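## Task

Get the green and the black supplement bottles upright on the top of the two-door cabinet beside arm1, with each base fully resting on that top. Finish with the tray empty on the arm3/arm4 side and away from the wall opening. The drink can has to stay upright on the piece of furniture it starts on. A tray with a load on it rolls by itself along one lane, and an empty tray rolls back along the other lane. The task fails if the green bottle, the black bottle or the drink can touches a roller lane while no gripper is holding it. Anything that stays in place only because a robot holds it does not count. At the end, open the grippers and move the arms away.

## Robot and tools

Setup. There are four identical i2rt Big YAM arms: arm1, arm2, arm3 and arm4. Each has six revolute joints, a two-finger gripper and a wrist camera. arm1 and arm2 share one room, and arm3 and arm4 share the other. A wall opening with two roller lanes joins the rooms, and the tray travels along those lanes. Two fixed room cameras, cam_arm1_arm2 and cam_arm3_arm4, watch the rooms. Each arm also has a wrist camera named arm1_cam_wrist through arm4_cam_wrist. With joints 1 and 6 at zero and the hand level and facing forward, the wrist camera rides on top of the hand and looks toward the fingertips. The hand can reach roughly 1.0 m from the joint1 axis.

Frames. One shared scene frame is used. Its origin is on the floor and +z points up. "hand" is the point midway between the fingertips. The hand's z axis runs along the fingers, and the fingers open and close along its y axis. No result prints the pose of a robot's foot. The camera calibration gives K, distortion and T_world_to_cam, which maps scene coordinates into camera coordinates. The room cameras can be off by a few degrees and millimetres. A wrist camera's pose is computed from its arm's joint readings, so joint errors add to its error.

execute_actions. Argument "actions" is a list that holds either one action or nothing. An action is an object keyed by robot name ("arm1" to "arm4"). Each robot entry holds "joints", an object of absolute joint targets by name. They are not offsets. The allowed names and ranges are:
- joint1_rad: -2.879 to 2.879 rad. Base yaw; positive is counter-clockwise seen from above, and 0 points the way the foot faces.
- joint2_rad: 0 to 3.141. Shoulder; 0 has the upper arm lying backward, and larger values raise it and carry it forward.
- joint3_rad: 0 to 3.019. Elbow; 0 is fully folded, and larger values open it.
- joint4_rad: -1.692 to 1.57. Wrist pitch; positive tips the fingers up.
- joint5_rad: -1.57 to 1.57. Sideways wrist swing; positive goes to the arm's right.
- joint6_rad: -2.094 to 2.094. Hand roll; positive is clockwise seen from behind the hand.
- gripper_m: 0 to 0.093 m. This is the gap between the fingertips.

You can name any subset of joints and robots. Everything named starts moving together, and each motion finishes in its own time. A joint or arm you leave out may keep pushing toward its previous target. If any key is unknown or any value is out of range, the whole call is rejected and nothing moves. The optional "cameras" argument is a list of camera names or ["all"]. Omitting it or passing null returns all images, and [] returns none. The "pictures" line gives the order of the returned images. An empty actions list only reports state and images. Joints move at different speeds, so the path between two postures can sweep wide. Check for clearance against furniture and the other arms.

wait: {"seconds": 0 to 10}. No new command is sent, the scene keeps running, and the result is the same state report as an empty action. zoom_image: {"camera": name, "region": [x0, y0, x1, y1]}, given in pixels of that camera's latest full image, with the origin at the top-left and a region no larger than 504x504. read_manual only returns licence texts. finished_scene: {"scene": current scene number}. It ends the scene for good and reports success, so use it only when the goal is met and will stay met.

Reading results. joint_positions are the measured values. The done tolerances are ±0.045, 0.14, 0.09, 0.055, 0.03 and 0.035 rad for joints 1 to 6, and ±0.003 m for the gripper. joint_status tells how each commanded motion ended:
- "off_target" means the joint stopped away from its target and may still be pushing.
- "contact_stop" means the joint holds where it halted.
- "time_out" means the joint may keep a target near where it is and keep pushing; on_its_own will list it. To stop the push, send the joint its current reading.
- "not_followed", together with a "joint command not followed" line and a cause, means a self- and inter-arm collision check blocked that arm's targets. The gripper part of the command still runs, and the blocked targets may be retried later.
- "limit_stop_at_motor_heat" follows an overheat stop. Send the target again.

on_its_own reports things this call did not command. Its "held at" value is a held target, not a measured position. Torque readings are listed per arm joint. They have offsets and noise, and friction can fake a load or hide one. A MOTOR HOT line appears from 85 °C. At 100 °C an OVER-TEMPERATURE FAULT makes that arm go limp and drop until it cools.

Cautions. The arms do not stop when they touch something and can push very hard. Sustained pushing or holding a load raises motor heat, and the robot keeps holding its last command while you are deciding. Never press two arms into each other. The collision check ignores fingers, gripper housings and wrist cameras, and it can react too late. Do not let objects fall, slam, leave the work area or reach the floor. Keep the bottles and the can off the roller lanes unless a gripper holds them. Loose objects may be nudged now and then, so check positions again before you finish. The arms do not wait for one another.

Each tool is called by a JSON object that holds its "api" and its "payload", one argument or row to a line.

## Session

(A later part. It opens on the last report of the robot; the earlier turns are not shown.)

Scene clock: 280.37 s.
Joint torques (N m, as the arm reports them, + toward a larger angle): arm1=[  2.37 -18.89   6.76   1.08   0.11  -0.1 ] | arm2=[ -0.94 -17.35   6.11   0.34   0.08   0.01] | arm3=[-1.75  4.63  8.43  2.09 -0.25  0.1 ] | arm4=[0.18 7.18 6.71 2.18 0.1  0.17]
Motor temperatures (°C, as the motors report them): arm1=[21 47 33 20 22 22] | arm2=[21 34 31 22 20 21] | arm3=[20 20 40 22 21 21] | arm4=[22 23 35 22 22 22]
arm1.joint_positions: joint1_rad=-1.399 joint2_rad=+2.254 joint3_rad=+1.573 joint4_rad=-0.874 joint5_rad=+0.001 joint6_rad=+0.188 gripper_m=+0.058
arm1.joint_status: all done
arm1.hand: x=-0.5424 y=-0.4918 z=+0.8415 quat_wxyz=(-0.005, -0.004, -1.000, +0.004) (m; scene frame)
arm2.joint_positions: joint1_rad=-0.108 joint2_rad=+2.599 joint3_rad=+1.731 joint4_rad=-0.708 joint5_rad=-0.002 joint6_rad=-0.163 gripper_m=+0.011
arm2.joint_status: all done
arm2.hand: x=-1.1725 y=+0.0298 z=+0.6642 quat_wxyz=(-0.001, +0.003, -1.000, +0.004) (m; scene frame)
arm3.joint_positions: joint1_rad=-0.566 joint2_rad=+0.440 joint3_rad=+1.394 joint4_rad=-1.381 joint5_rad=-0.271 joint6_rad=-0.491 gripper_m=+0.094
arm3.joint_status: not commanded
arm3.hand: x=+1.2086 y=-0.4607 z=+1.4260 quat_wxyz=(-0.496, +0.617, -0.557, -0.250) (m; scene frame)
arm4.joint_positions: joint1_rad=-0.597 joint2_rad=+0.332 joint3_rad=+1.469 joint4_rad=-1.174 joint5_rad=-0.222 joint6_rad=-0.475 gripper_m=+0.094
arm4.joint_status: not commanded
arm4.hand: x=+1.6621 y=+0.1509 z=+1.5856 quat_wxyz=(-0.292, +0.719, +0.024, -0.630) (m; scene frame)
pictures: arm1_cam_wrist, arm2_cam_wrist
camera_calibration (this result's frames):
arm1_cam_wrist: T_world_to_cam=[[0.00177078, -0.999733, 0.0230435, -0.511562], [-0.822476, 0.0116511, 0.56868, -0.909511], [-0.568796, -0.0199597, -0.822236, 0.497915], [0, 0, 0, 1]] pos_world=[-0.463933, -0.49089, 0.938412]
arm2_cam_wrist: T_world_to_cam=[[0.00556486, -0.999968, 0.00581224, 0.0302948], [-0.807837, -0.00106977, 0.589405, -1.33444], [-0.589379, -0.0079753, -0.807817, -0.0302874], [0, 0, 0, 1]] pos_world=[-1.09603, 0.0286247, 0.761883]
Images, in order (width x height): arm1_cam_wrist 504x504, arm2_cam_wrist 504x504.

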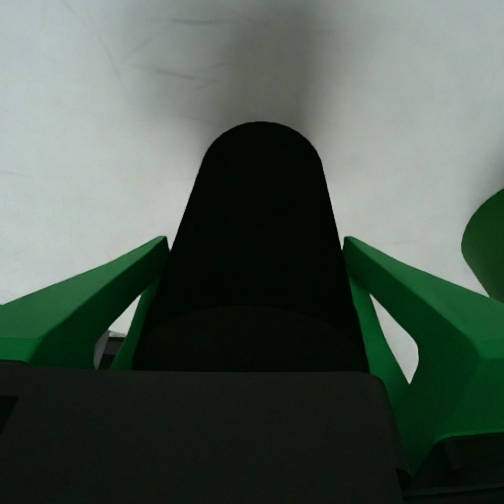

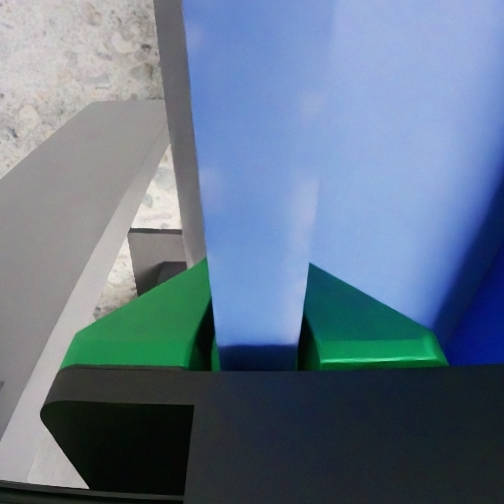

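{"api": "execute_actions", "payload": {
  "actions": [
    {"arm1": {"joints": {"joint3_rad": 1.578, "gripper_m": 0.09}}, "arm2": {"joints": {"joint1_rad": 0.0, "joint2_rad": 2.285, "joint4_rad": -1.02, "joint6_rad": -0.05}}}
  ],
  "cameras": ["arm1_cam_wrist", "arm2_cam_wrist", "cam_arm1_arm2"]
}}

Scene clock: 286.57 s.
Joint torques (N m, as the arm reports them, + toward a larger angle): arm1=[  2.57 -18.9    8.16   0.93   0.13  -0.07] | arm2=[ -1.04 -17.52   7.47   0.33   0.15   0.18] | arm3=[-1.35  3.72  8.29  2.14 -0.16  0.08] | arm4=[-0.35  7.56  6.7   2.17  0.11  0.18]
Motor temperatures (°C, as the motors report them): arm1=[21 47 33 20 22 22] | arm2=[21 35 31 22 20 21] | arm3=[20 20 40 22 21 21] | arm4=[22 23 35 22 22 22]
arm1.joint_positions: joint1_rad=-1.399 joint2_rad=+2.254 joint3_rad=+1.573 joint4_rad=-0.869 joint5_rad=+0.001 joint6_rad=+0.188 gripper_m=+0.090
arm1.joint_status: all done
arm1.hand: x=-0.5412 y=-0.4916 z=+0.8415 quat_wxyz=(-0.008, -0.004, -1.000, +0.004) (m; scene frame)
arm2.joint_positions: joint1_rad=-0.002 joint2_rad=+2.293 joint3_rad=+1.733 joint4_rad=-1.013 joint5_rad=-0.004 joint6_rad=-0.058 gripper_m=+0.011
arm2.joint_status: all done
arm2.hand: x=-1.1473 y=+0.0969 z=+0.8543 quat_wxyz=(-0.002, +0.004, -1.000, +0.003) (m; scene frame)
arm3.joint_positions: joint1_rad=-0.566 joint2_rad=+0.440 joint3_rad=+1.394 joint4_rad=-1.381 joint5_rad=-0.271 joint6_rad=-0.491 gripper_m=+0.094
arm3.joint_status: not commanded
arm3.hand: x=+1.2086 y=-0.4607 z=+1.4260 quat_wxyz=(-0.496, +0.617, -0.557, -0.250) (m; scene frame)
arm4.joint_positions: joint1_rad=-0.597 joint2_rad=+0.332 joint3_rad=+1.469 joint4_rad=-1.174 joint5_rad=-0.222 joint6_rad=-0.475 gripper_m=+0.094
arm4.joint_status: not commanded
arm4.hand: x=+1.6621 y=+0.1509 z=+1.5856 quat_wxyz=(-0.292, +0.719, +0.024, -0.630) (m; scene frame)
pictures: arm1_cam_wrist, arm2_cam_wrist, cam_arm1_arm2
camera_calibration (this result's frames):
arm1_cam_wrist: T_world_to_cam=[[0.00170495, -0.999753, 0.0221646, -0.510652], [-0.825242, 0.0111114, 0.56467, -0.906922], [-0.564777, -0.0192539, -0.825019, 0.503476], [0, 0, 0, 1]] pos_world=[-0.463207, -0.490754, 0.938808]
arm2_cam_wrist: T_world_to_cam=[[0.00672449, -0.999965, 0.00489853, 0.0982626], [-0.809507, -0.00256766, 0.587105, -1.42591], [-0.587072, -0.00791338, -0.809496, 0.14273], [0, 0, 0, 1]] pos_world=[-1.07115, 0.0957274, 0.952215]
Images, in order (width x height): arm1_cam_wrist 504x504, arm2_cam_wrist 504x504, cam_arm1_arm2 896x504.

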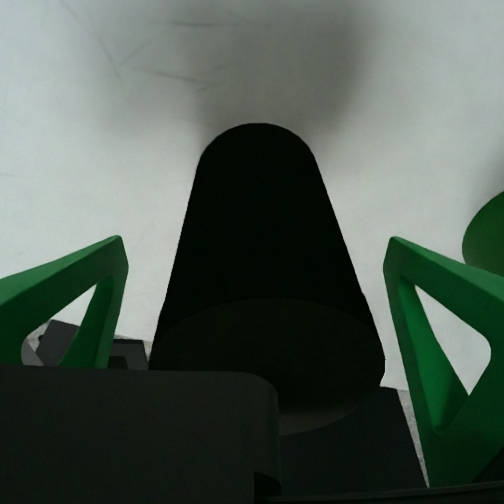

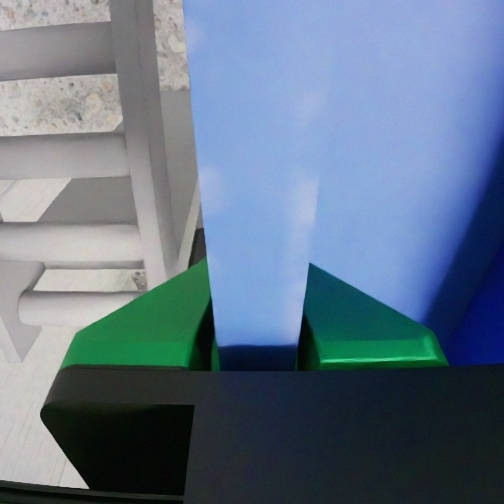

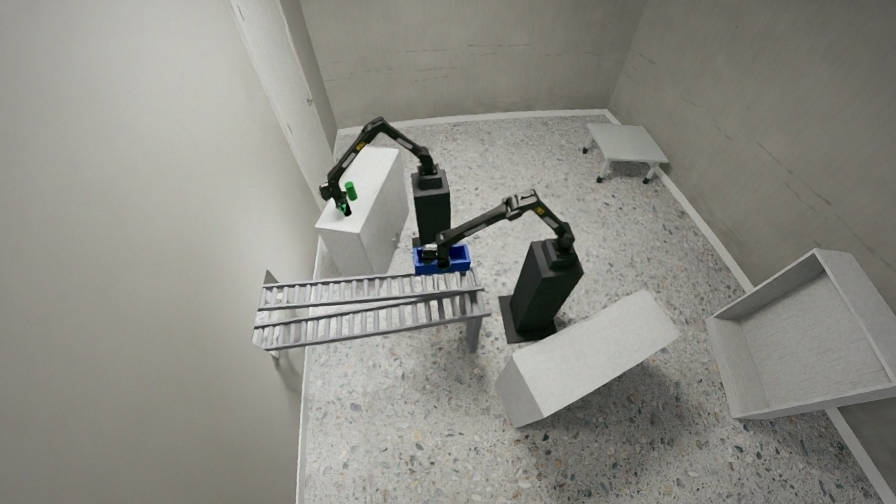

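{"api": "execute_actions", "payload": {
  "actions": [
    {"arm1": {"joints": {"joint2_rad": 2.08, "joint4_rad": -1.04}}, "arm2": {"joints": {"joint1_rad": 0.323, "joint2_rad": 2.43, "joint3_rad": 1.897, "joint4_rad": -1.095, "joint6_rad": 0.28}}}
  ],
  "cameras": ["arm1_cam_wrist", "arm2_cam_wrist", "cam_arm1_arm2"]
}}

Scene clock: 295.63 s.
Joint torques (N m, as the arm reports them, + toward a larger angle): arm1=[  2.15 -16.45   9.68   0.27   0.12  -0.08] | arm2=[ -1.61 -19.28   9.41  -0.07   0.15   0.2 ] | arm3=[-1.96  4.39  8.26  2.13 -0.21  0.1 ] | arm4=[0.25 6.98 6.93 2.16 0.13 0.17]
Motor temperatures (°C, as the motors report them): arm1=[21 47 33 20 22 22] | arm2=[21 36 32 22 20 21] | arm3=[20 20 40 22 21 21] | arm4=[22 23 35 22 22 22]
arm1.joint_positions: joint1_rad=-1.399 joint2_rad=+2.055 joint3_rad=+1.568 joint4_rad=-1.031 joint5_rad=+0.001 joint6_rad=+0.188 gripper_m=+0.090
arm1.joint_status: all done
arm1.hand: x=-0.5469 y=-0.4916 z=+0.9564 quat_wxyz=(-0.024, -0.004, -1.000, +0.001) (m; scene frame)
arm2.joint_positions: joint1_rad=+0.324 joint2_rad=+2.446 joint3_rad=+1.855 joint4_rad=-1.084 joint5_rad=-0.003 joint6_rad=+0.271 gripper_m=+0.011
arm2.joint_status: all done
arm2.hand: x=-1.1699 y=+0.3053 z=+0.7941 quat_wxyz=(+0.048, +0.003, -0.999, +0.018) (m; scene frame)
arm3.joint_positions: joint1_rad=-0.566 joint2_rad=+0.440 joint3_rad=+1.394 joint4_rad=-1.381 joint5_rad=-0.271 joint6_rad=-0.491 gripper_m=+0.094
arm3.joint_status: not commanded
arm3.hand: x=+1.2086 y=-0.4607 z=+1.4260 quat_wxyz=(-0.496, +0.617, -0.557, -0.250) (m; scene frame)
arm4.joint_positions: joint1_rad=-0.597 joint2_rad=+0.332 joint3_rad=+1.469 joint4_rad=-1.174 joint5_rad=-0.222 joint6_rad=-0.475 gripper_m=+0.094
arm4.joint_status: not commanded
arm4.hand: x=+1.6621 y=+0.1509 z=+1.5856 quat_wxyz=(-0.292, +0.719, +0.024, -0.630) (m; scene frame)
pictures: arm1_cam_wrist, arm2_cam_wrist, cam_arm1_arm2
camera_calibration (this result's frames):
arm1_cam_wrist: T_world_to_cam=[[0.0013803, -0.999864, 0.0164108, -0.507922], [-0.842836, 0.00766857, 0.538116, -0.96248], [-0.538169, -0.0145743, -0.842711, 0.628767], [0, 0, 0, 1]] pos_world=[-0.472128, -0.491308, 1.05613]
arm2_cam_wrist: T_world_to_cam=[[0.0056813, -0.999393, 0.0343725, 0.282387], [-0.746432, 0.0186352, 0.665201, -1.403], [-0.665438, -0.0294359, -0.745873, -0.0532585], [0, 0, 0, 1]] pos_world=[-1.08428, 0.306793, 0.883843]
Images, in order (width x height): arm1_cam_wrist 504x504, arm2_cam_wrist 504x504, cam_arm1_arm2 896x504.

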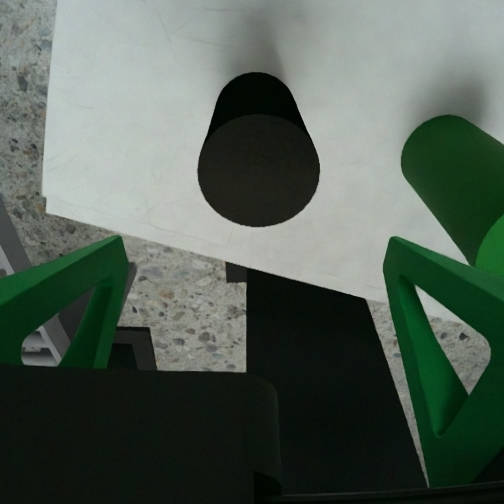

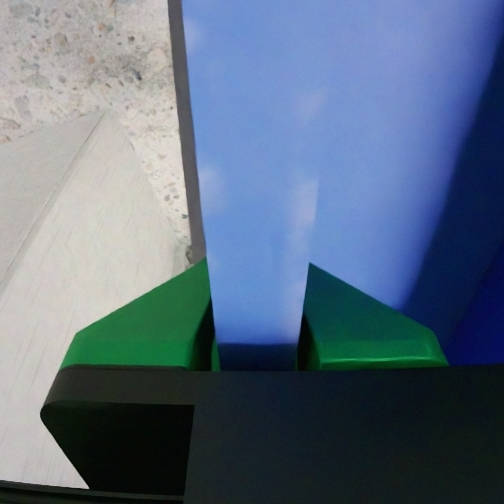

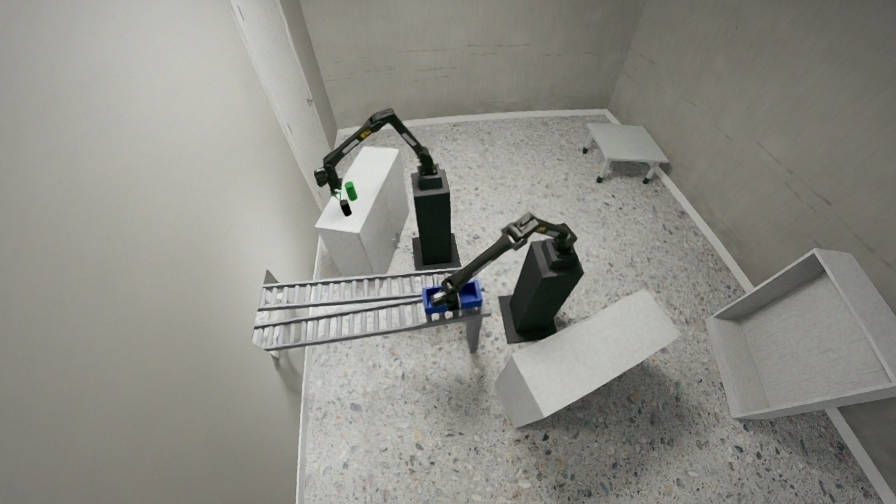

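{"api": "zoom_image", "payload": {
  "camera": "arm2_cam_wrist",
  "region": [120, 0, 280, 280]
}}

{"api": "zoom_image", "payload": {
  "camera": "cam_arm1_arm2",
  "region": [380, 250, 520, 350]
}}

Region (120, 0, 280, 280) of arm2_cam_wrist's 504x504 image, scaled by 1.800, with more detail than that image has; it fills the left 288 columns of this view, and the rest is white.

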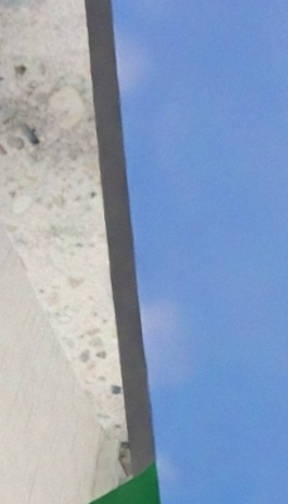

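Region (380, 250, 520, 350) of cam_arm1_arm2's 896x504 image, scaled by 3.600, with more detail than that image has; it fills the top 360 rows of this view, and the rest is white.

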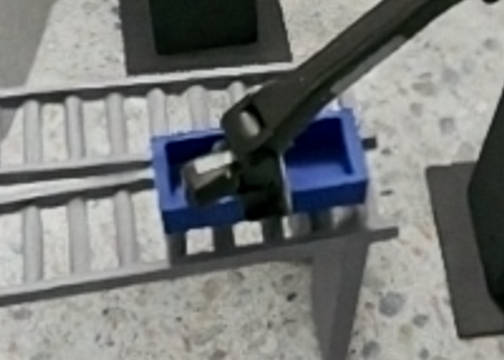

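{"api": "execute_actions", "payload": {
  "actions": [
    {"arm1": {"joints": {"joint2_rad": 1.75, "joint3_rad": 1.45, "joint4_rad": -1.2}}, "arm2": {"joints": {"joint1_rad": 0.313, "joint2_rad": 2.50, "joint4_rad": -1.012}}}
  ],
  "cameras": ["arm2_cam_wrist", "cam_arm1_arm2"]
}}

Scene clock: 328.47 s.
Joint torques (N m, as the arm reports them, + toward a larger angle): arm1=[  2.84 -13.52  11.14   0.22   0.15  -0.08] | arm2=[ -1.76 -18.47   8.85   0.77   0.15   0.2 ] | arm3=[-0.91  4.73  8.21  2.23 -0.25  0.12] | arm4=[0.07 7.52 6.71 2.12 0.13 0.14]
Motor temperatures (°C, as the motors report them): arm1=[21 45 35 20 22 22] | arm2=[21 38 35 22 20 21] | arm3=[20 20 40 22 21 21] | arm4=[22 23 35 22 22 22]
arm1.joint_positions: joint1_rad=-1.399 joint2_rad=+1.735 joint3_rad=+1.433 joint4_rad=-1.193 joint5_rad=+0.001 joint6_rad=+0.188 gripper_m=+0.090
arm1.joint_status: all done
arm1.hand: x=-0.6200 y=-0.5037 z=+1.0811 quat_wxyz=(-0.035, -0.004, -0.999, -0.002) (m; scene frame)
arm2.joint_positions: joint1_rad=+0.319 joint2_rad=+2.509 joint3_rad=+1.859 joint4_rad=-1.018 joint5_rad=-0.003 joint6_rad=+0.271 gripper_m=+0.011
arm2.joint_status: all done
arm2.hand: x=-1.1686 y=+0.3017 z=+0.7548 quat_wxyz=(+0.045, +0.000, -0.999, +0.017) (m; scene frame)
arm3.joint_positions: joint1_rad=-0.566 joint2_rad=+0.440 joint3_rad=+1.394 joint4_rad=-1.381 joint5_rad=-0.271 joint6_rad=-0.491 gripper_m=+0.094
arm3.joint_status: not commanded
arm3.hand: x=+1.2086 y=-0.4607 z=+1.4260 quat_wxyz=(-0.496, +0.617, -0.557, -0.250) (m; scene frame)
arm4.joint_positions: joint1_rad=-0.597 joint2_rad=+0.332 joint3_rad=+1.469 joint4_rad=-1.174 joint5_rad=-0.222 joint6_rad=-0.475 gripper_m=+0.094
arm4.joint_status: not commanded
arm4.hand: x=+1.6621 y=+0.1509 z=+1.5856 quat_wxyz=(-0.292, +0.719, +0.024, -0.630) (m; scene frame)
pictures: arm2_cam_wrist, cam_arm1_arm2
camera_calibration (this result's frames):
arm2_cam_wrist: T_world_to_cam=[[-0.000196707, -0.999477, 0.0323371, 0.274741], [-0.751229, 0.0214916, 0.659692, -1.37811], [-0.660042, -0.0241628, -0.75084, -0.0733502], [0, 0, 0, 1]] pos_world=[-1.08364, 0.302443, 0.84517]
Images, in order (width x height): arm2_cam_wrist 504x504, cam_arm1_arm2 896x504.

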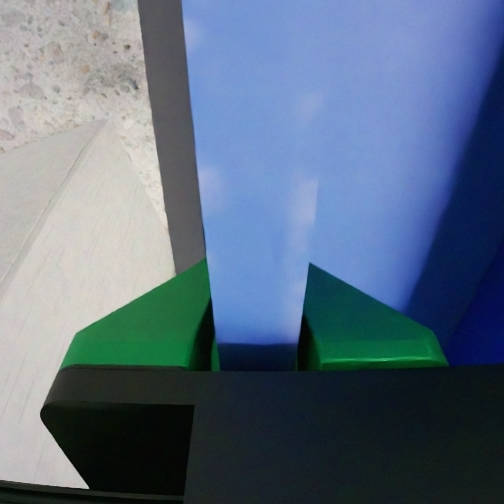

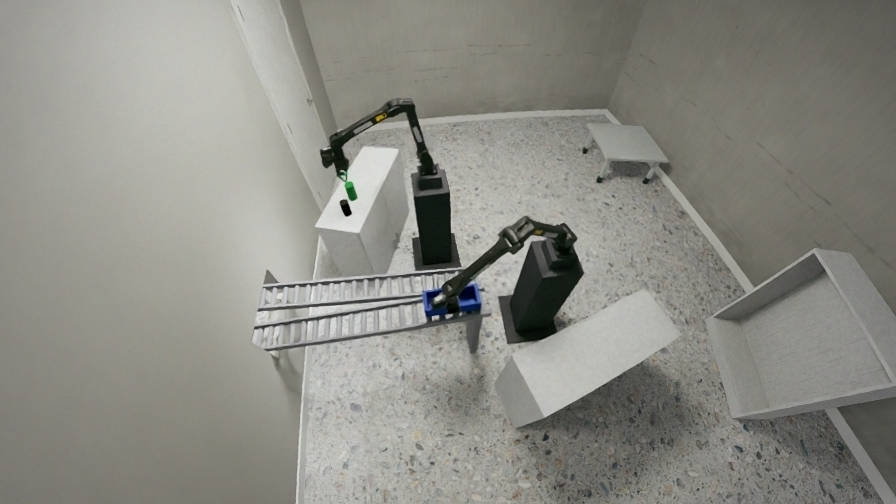

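{"api": "execute_actions", "payload": {
  "actions": [
    {"arm2": {"joints": {"joint2_rad": 2.542, "joint4_rad": -0.982}}}
  ],
  "cameras": ["arm2_cam_wrist", "cam_arm1_arm2"]
}}

Scene clock: 335.43 s.
Joint torques (N m, as the arm reports them, + toward a larger angle): arm1=[  2.94 -13.99  11.07   0.24   0.1   -0.09] | arm2=[ -1.76 -18.03   8.81   0.8    0.14   0.19] | arm3=[-1.53  4.95  8.44  2.07 -0.21  0.12] | arm4=[0.02 7.3  6.82 2.22 0.07 0.18]
Motor temperatures (°C, as the motors report them): arm1=[21 45 36 20 22 22] | arm2=[21 39 35 22 20 21] | arm3=[20 20 40 22 21 21] | arm4=[22 23 35 22 22 22]
arm1.joint_positions: joint1_rad=-1.399 joint2_rad=+1.735 joint3_rad=+1.433 joint4_rad=-1.193 joint5_rad=+0.001 joint6_rad=+0.188 gripper_m=+0.090
arm1.joint_status: not commanded
arm1.hand: x=-0.6200 y=-0.5037 z=+1.0811 quat_wxyz=(-0.035, -0.004, -0.999, -0.002) (m; scene frame)
arm2.joint_positions: joint1_rad=+0.319 joint2_rad=+2.544 joint3_rad=+1.859 joint4_rad=-0.989 joint5_rad=-0.003 joint6_rad=+0.271 gripper_m=+0.011
arm2.joint_status: all done
arm2.hand: x=-1.1725 y=+0.3003 z=+0.7320 quat_wxyz=(+0.048, +0.000, -0.999, +0.018) (m; scene frame)
arm3.joint_positions: joint1_rad=-0.566 joint2_rad=+0.440 joint3_rad=+1.394 joint4_rad=-1.381 joint5_rad=-0.271 joint6_rad=-0.491 gripper_m=+0.094
arm3.joint_status: not commanded
arm3.hand: x=+1.2086 y=-0.4607 z=+1.4260 quat_wxyz=(-0.496, +0.617, -0.557, -0.250) (m; scene frame)
arm4.joint_positions: joint1_rad=-0.597 joint2_rad=+0.332 joint3_rad=+1.469 joint4_rad=-1.174 joint5_rad=-0.222 joint6_rad=-0.475 gripper_m=+0.094
arm4.joint_status: not commanded
arm4.hand: x=+1.6621 y=+0.1509 z=+1.5856 quat_wxyz=(-0.292, +0.719, +0.024, -0.630) (m; scene frame)
pictures: arm2_cam_wrist, cam_arm1_arm2
camera_calibration (this result's frames):
arm2_cam_wrist: T_world_to_cam=[[-0.000441983, -0.999418, 0.0341106, 0.272521], [-0.747092, 0.0230041, 0.664323, -1.36494], [-0.664721, -0.0251901, -0.746667, -0.101358], [0, 0, 0, 1]] pos_world=[-1.08699, 0.301208, 0.821785]
Images, in order (width x height): arm2_cam_wrist 504x504, cam_arm1_arm2 896x504.

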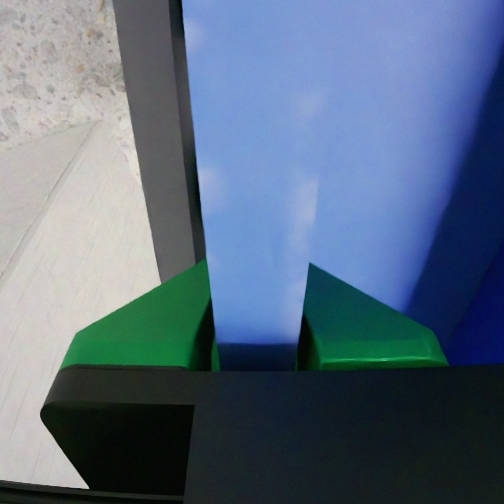

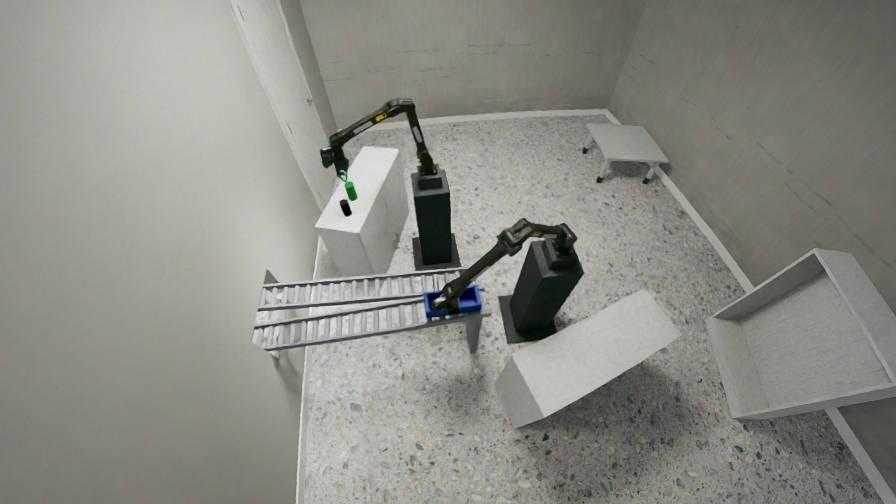

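{"api": "execute_actions", "payload": {
  "actions": [
    {"arm2": {"joints": {"joint2_rad": 2.562, "joint4_rad": -0.966}}}
  ],
  "cameras": ["arm2_cam_wrist"]
}}

Scene clock: 338.87 s.
Joint torques (N m, as the arm reports them, + toward a larger angle): arm1=[  2.63 -13.76  11.03   0.39   0.11  -0.08] | arm2=[ -1.77 -16.91   8.67   0.91   0.15   0.19] | arm3=[-1.09  3.81  8.2   1.99 -0.13  0.12] | arm4=[0.3  7.62 6.78 2.12 0.11 0.18]
Motor temperatures (°C, as the motors report them): arm1=[21 44 36 20 22 22] | arm2=[21 39 35 22 20 21] | arm3=[20 20 40 22 21 21] | arm4=[22 23 35 22 22 22]
arm1.joint_positions: joint1_rad=-1.399 joint2_rad=+1.735 joint3_rad=+1.433 joint4_rad=-1.193 joint5_rad=+0.001 joint6_rad=+0.188 gripper_m=+0.090
arm1.joint_status: not commanded
arm1.hand: x=-0.6200 y=-0.5037 z=+1.0811 quat_wxyz=(-0.035, -0.004, -0.999, -0.002) (m; scene frame)
arm2.joint_positions: joint1_rad=+0.319 joint2_rad=+2.548 joint3_rad=+1.859 joint4_rad=-0.975 joint5_rad=-0.003 joint6_rad=+0.272 gripper_m=+0.011
arm2.joint_status: all done
arm2.hand: x=-1.1702 y=+0.3010 z=+0.7293 quat_wxyz=(+0.042, -0.001, -0.999, +0.016) (m; scene frame)
arm3.joint_positions: joint1_rad=-0.566 joint2_rad=+0.440 joint3_rad=+1.394 joint4_rad=-1.381 joint5_rad=-0.271 joint6_rad=-0.491 gripper_m=+0.094
arm3.joint_status: not commanded
arm3.hand: x=+1.2086 y=-0.4607 z=+1.4260 quat_wxyz=(-0.496, +0.617, -0.557, -0.250) (m; scene frame)
arm4.joint_positions: joint1_rad=-0.597 joint2_rad=+0.332 joint3_rad=+1.469 joint4_rad=-1.174 joint5_rad=-0.222 joint6_rad=-0.475 gripper_m=+0.094
arm4.joint_status: not commanded
arm4.hand: x=+1.6621 y=+0.1509 z=+1.5856 quat_wxyz=(-0.292, +0.719, +0.024, -0.630) (m; scene frame)
pictures: arm2_cam_wrist
camera_calibration (this result's frames):
arm2_cam_wrist: T_world_to_cam=[[-0.00107658, -0.999525, 0.0308091, 0.275007], [-0.754065, 0.0210468, 0.656462, -1.36328], [-0.656799, -0.0225253, -0.75373, -0.0880964], [0, 0, 0, 1]] pos_world=[-1.08557, 0.301584, 0.820068]
Images, in order (width x height): arm2_cam_wrist 504x504.

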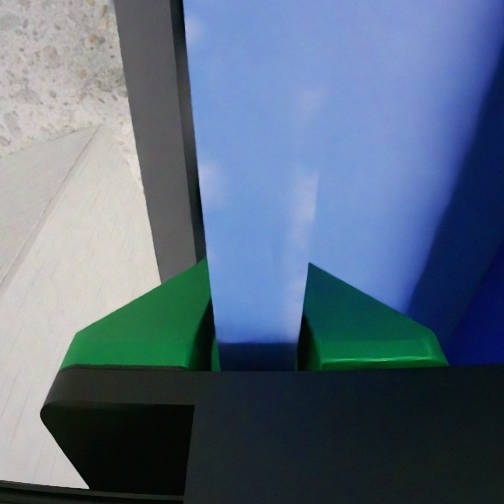

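{"api": "execute_actions", "payload": {
  "actions": [
    {"arm2": {"joints": {"joint2_rad": 2.535, "gripper_m": 0.04}}}
  ],
  "cameras": []
}}

{"api": "execute_actions", "payload": {
  "actions": [
    {"arm2": {"joints": {"joint2_rad": 2.36, "joint4_rad": -1.16}}}
  ],
  "cameras": ["arm2_cam_wrist", "cam_arm1_arm2"]
}}

Scene clock: 345.43 s.
Joint torques (N m, as the arm reports them, + toward a larger angle): arm1=[  2.42 -14.04  11.15   0.4    0.13  -0.08] | arm2=[ -1.8  -19.18   8.73   0.86   0.15   0.19] | arm3=[-1.81  4.57  8.2   1.95 -0.15  0.08] | arm4=[0.23 7.96 6.73 2.15 0.09 0.17]
Motor temperatures (°C, as the motors report them): arm1=[21 44 37 20 22 22] | arm2=[21 39 35 22 20 21] | arm3=[20 20 40 22 21 21] | arm4=[22 24 35 22 22 22]
arm1.joint_positions: joint1_rad=-1.399 joint2_rad=+1.735 joint3_rad=+1.433 joint4_rad=-1.193 joint5_rad=+0.001 joint6_rad=+0.188 gripper_m=+0.090
arm1.joint_status: not commanded
arm1.hand: x=-0.6200 y=-0.5037 z=+1.0811 quat_wxyz=(-0.035, -0.004, -0.999, -0.002) (m; scene frame)
arm2.joint_positions: joint1_rad=+0.319 joint2_rad=+2.548 joint3_rad=+1.859 joint4_rad=-0.975 joint5_rad=-0.003 joint6_rad=+0.272 gripper_m=+0.040
arm2.joint_status: all done
arm2.hand: x=-1.1702 y=+0.3010 z=+0.7293 quat_wxyz=(+0.042, -0.001, -0.999, +0.016) (m; scene frame)
arm3.joint_positions: joint1_rad=-0.566 joint2_rad=+0.440 joint3_rad=+1.394 joint4_rad=-1.381 joint5_rad=-0.271 joint6_rad=-0.491 gripper_m=+0.094
arm3.joint_status: not commanded
arm3.hand: x=+1.2086 y=-0.4607 z=+1.4260 quat_wxyz=(-0.496, +0.617, -0.557, -0.250) (m; scene frame)
arm4.joint_positions: joint1_rad=-0.597 joint2_rad=+0.332 joint3_rad=+1.469 joint4_rad=-1.174 joint5_rad=-0.222 joint6_rad=-0.475 gripper_m=+0.094
arm4.joint_status: not commanded
arm4.hand: x=+1.6621 y=+0.1509 z=+1.5856 quat_wxyz=(-0.292, +0.719, +0.024, -0.630) (m; scene frame)
pictures: none
No camera images: the call's "cameras" was empty. Leave "cameras" out to get every camera's image.

Scene clock: 346.60 s.
Joint torques (N m, as the arm reports them, + toward a larger angle): arm1=[  2.65 -13.47  11.08   0.35   0.11  -0.11] | arm2=[ -1.75 -16.42   8.06   0.16   0.15   0.18] | arm3=[-0.89  4.54  8.37  1.91 -0.13  0.1 ] | arm4=[-0.37  6.99  6.79  2.1   0.08  0.18]
Motor temperatures (°C, as the motors report them): arm1=[21 44 37 20 22 22] | arm2=[21 39 35 22 20 21] | arm3=[20 20 40 22 21 21] | arm4=[22 24 35 22 22 22]
arm1.joint_positions: joint1_rad=-1.399 joint2_rad=+1.735 joint3_rad=+1.433 joint4_rad=-1.193 joint5_rad=+0.001 joint6_rad=+0.188 gripper_m=+0.090
arm1.joint_status: not commanded
arm1.hand: x=-0.6200 y=-0.5037 z=+1.0811 quat_wxyz=(-0.035, -0.004, -0.999, -0.002) (m; scene frame)
arm2.joint_positions: joint1_rad=+0.319 joint2_rad=+2.342 joint3_rad=+1.881 joint4_rad=-1.151 joint5_rad=-0.003 joint6_rad=+0.272 gripper_m=+0.040
arm2.joint_status: all done
arm2.hand: x=-1.1512 y=+0.3079 z=+0.8698 quat_wxyz=(+0.018, -0.001, -1.000, +0.009) (m; scene frame)
arm3.joint_positions: joint1_rad=-0.566 joint2_rad=+0.440 joint3_rad=+1.394 joint4_rad=-1.381 joint5_rad=-0.271 joint6_rad=-0.491 gripper_m=+0.094
arm3.joint_status: not commanded
arm3.hand: x=+1.2086 y=-0.4607 z=+1.4260 quat_wxyz=(-0.496, +0.617, -0.557, -0.250) (m; scene frame)
arm4.joint_positions: joint1_rad=-0.597 joint2_rad=+0.332 joint3_rad=+1.469 joint4_rad=-1.174 joint5_rad=-0.222 joint6_rad=-0.475 gripper_m=+0.094
arm4.joint_status: not commanded
arm4.hand: x=+1.6621 y=+0.1509 z=+1.5856 quat_wxyz=(-0.292, +0.719, +0.024, -0.630) (m; scene frame)
pictures: arm2_cam_wrist, cam_arm1_arm2
camera_calibration (this result's frames):
arm2_cam_wrist: T_world_to_cam=[[-0.00206083, -0.999852, 0.0170621, 0.288547], [-0.785481, 0.012178, 0.618765, -1.44196], [-0.618882, -0.0121268, -0.785391, 0.0984116], [0, 0, 0, 1]] pos_world=[-1.07114, 0.307258, 0.964605]
Images, in order (width x height): arm2_cam_wrist 504x504, cam_arm1_arm2 896x504.

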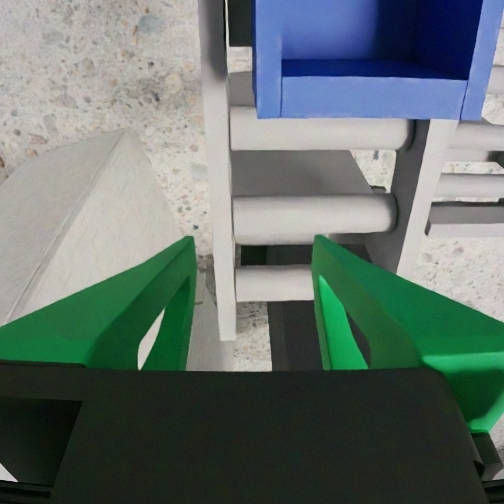

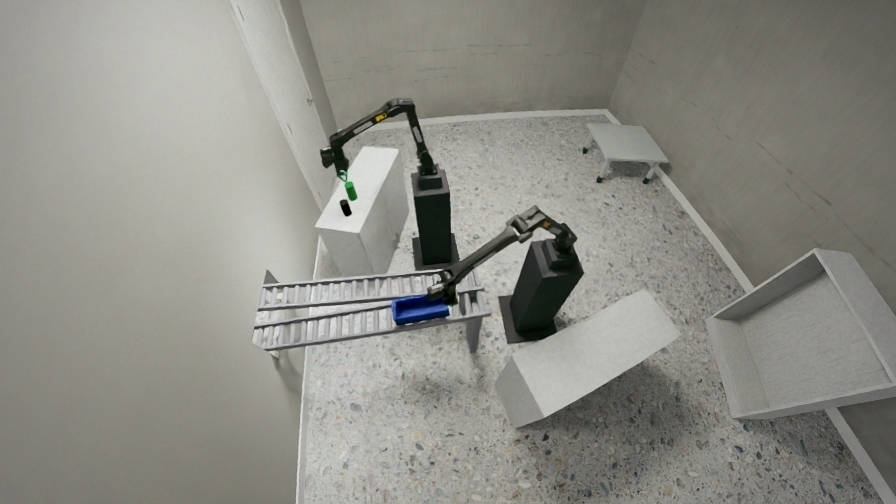

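The tray is rolling away down the return lane. Waiting for it to arrive.

{"api": "wait", "payload": {
  "seconds": 10
}}

Scene clock: 357.93 s.
Joint torques (N m, as the arm reports them, + toward a larger angle): arm1=[  2.79 -13.91  11.09   0.35   0.12  -0.12] | arm2=[ -1.76 -16.4    8.05   0.16   0.15   0.18] | arm3=[-0.98  4.49  8.35  2.29 -0.2   0.07] | arm4=[-0.43  7.37  6.77  2.21  0.09  0.17]
Motor temperatures (°C, as the motors report them): arm1=[21 43 37 20 22 22] | arm2=[21 38 35 22 20 21] | arm3=[20 20 40 22 21 21] | arm4=[22 24 35 22 22 22]
arm1.joint_positions: joint1_rad=-1.399 joint2_rad=+1.735 joint3_rad=+1.433 joint4_rad=-1.193 joint5_rad=+0.001 joint6_rad=+0.188 gripper_m=+0.090
arm1.joint_status: not commanded
arm1.hand: x=-0.6200 y=-0.5037 z=+1.0811 quat_wxyz=(-0.035, -0.004, -0.999, -0.002) (m; scene frame)
arm2.joint_positions: joint1_rad=+0.319 joint2_rad=+2.342 joint3_rad=+1.881 joint4_rad=-1.151 joint5_rad=-0.003 joint6_rad=+0.272 gripper_m=+0.040
arm2.joint_status: all done
arm2.hand: x=-1.1512 y=+0.3079 z=+0.8698 quat_wxyz=(+0.018, -0.001, -1.000, +0.009) (m; scene frame)
arm3.joint_positions: joint1_rad=-0.566 joint2_rad=+0.440 joint3_rad=+1.394 joint4_rad=-1.381 joint5_rad=-0.271 joint6_rad=-0.491 gripper_m=+0.094
arm3.joint_status: not commanded
arm3.hand: x=+1.2086 y=-0.4607 z=+1.4260 quat_wxyz=(-0.496, +0.617, -0.557, -0.250) (m; scene frame)
arm4.joint_positions: joint1_rad=-0.597 joint2_rad=+0.332 joint3_rad=+1.469 joint4_rad=-1.174 joint5_rad=-0.222 joint6_rad=-0.475 gripper_m=+0.094
arm4.joint_status: not commanded
arm4.hand: x=+1.6621 y=+0.1509 z=+1.5856 quat_wxyz=(-0.292, +0.719, +0.024, -0.630) (m; scene frame)
wait: 10.00 s; at rest from the start
pictures: arm1_cam_wrist, arm2_cam_wrist, arm3_cam_wrist, arm4_cam_wrist, cam_arm1_arm2, cam_arm3_arm4
camera_calibration (this result's frames):
arm1_cam_wrist: T_world_to_cam=[[0.00126175, -0.999923, 0.0123441, -0.517735], [-0.85474, 0.00532889, 0.519029, -1.07901], [-0.519055, -0.0112059, -0.854667, 0.72079], [0, 0, 0, 1]] pos_world=[-0.547494, -0.503868, 1.18247]
arm2_cam_wrist: T_world_to_cam=[[-0.00206083, -0.999852, 0.0170621, 0.288547], [-0.785481, 0.012178, 0.618765, -1.44196], [-0.618882, -0.0121268, -0.785391, 0.0984116], [0, 0, 0, 1]] pos_world=[-1.07114, 0.307258, 0.964605]
arm3_cam_wrist: T_world_to_cam=[[0.939246, -0.108671, 0.325587, -1.65133], [0.0599762, -0.882006, -0.467406, 0.189216], [0.337963, 0.458537, -0.821903, 1.09963], [0, 0, 0, 1]] pos_world=[1.16803, -0.516781, 1.52988]
arm4_cam_wrist: T_world_to_cam=[[0.343544, 0.821973, 0.454244, -1.41677], [0.698774, 0.0994269, -0.708399, -0.0503062], [-0.627449, 0.560781, -0.540216, 1.94108], [0, 0, 0, 1]] pos_world=[1.73981, 0.0810287, 1.65653]
Images, in order (width x height): arm1_cam_wrist 504x504, arm2_cam_wrist 504x504, arm3_cam_wrist 504x504, arm4_cam_wrist 504x504, cam_arm1_arm2 896x504, cam_arm3_arm4 896x504.

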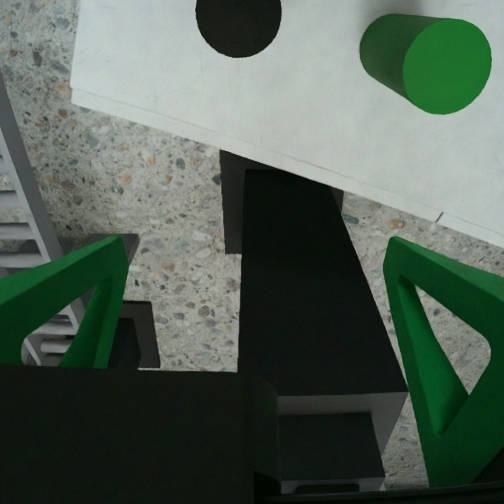

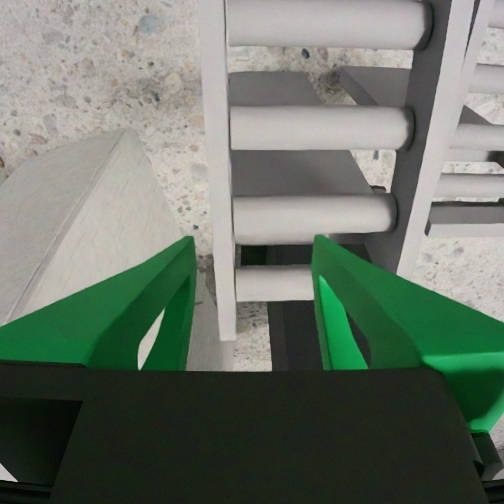

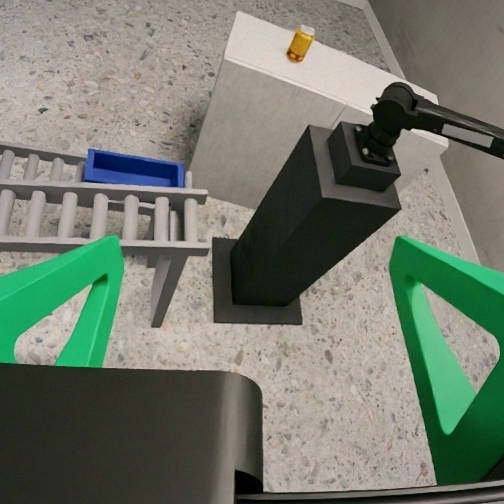

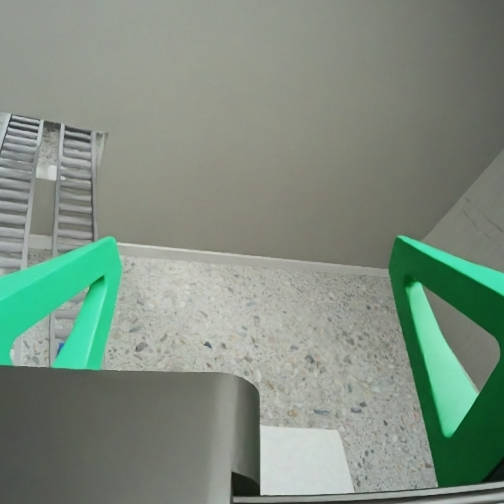

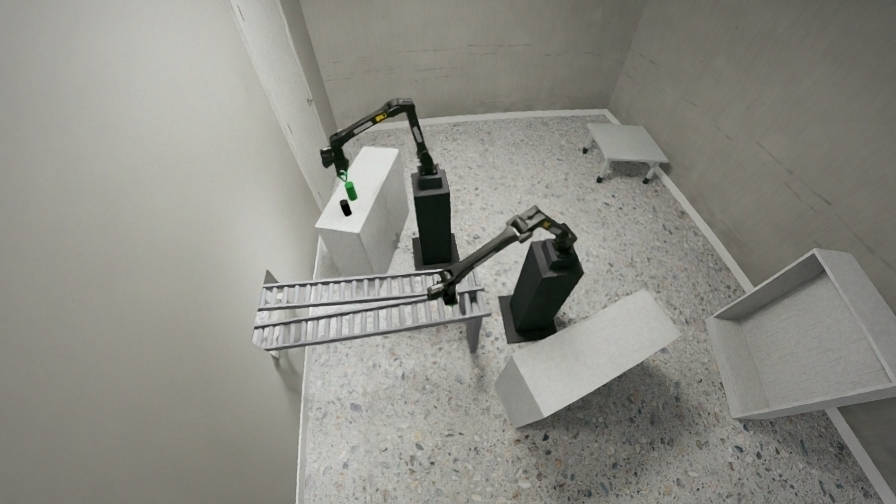

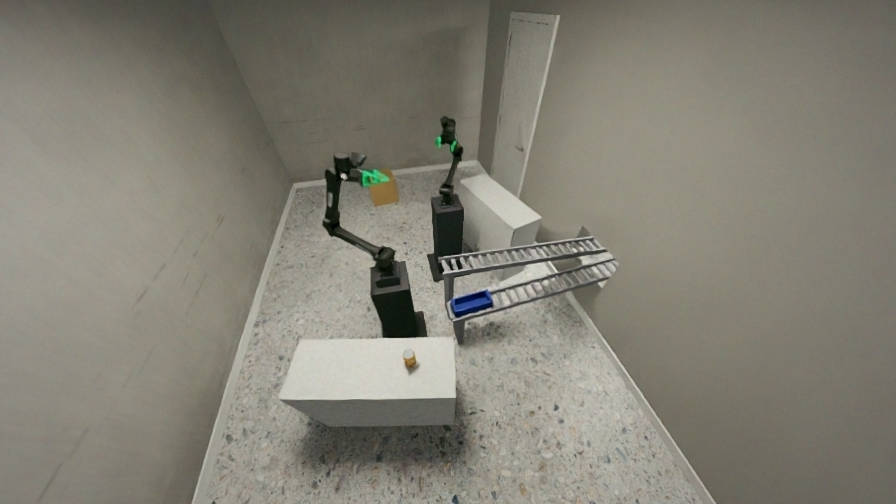

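The empty tray has stopped at the low end of the return lane in the arm3/arm4 room. Both bottles are standing on the cabinet, the can hasn't moved, and the arms are clear.

{"api": "finished_scene", "payload": {
  "scene": 2
}}

The scene is finished: the task was done.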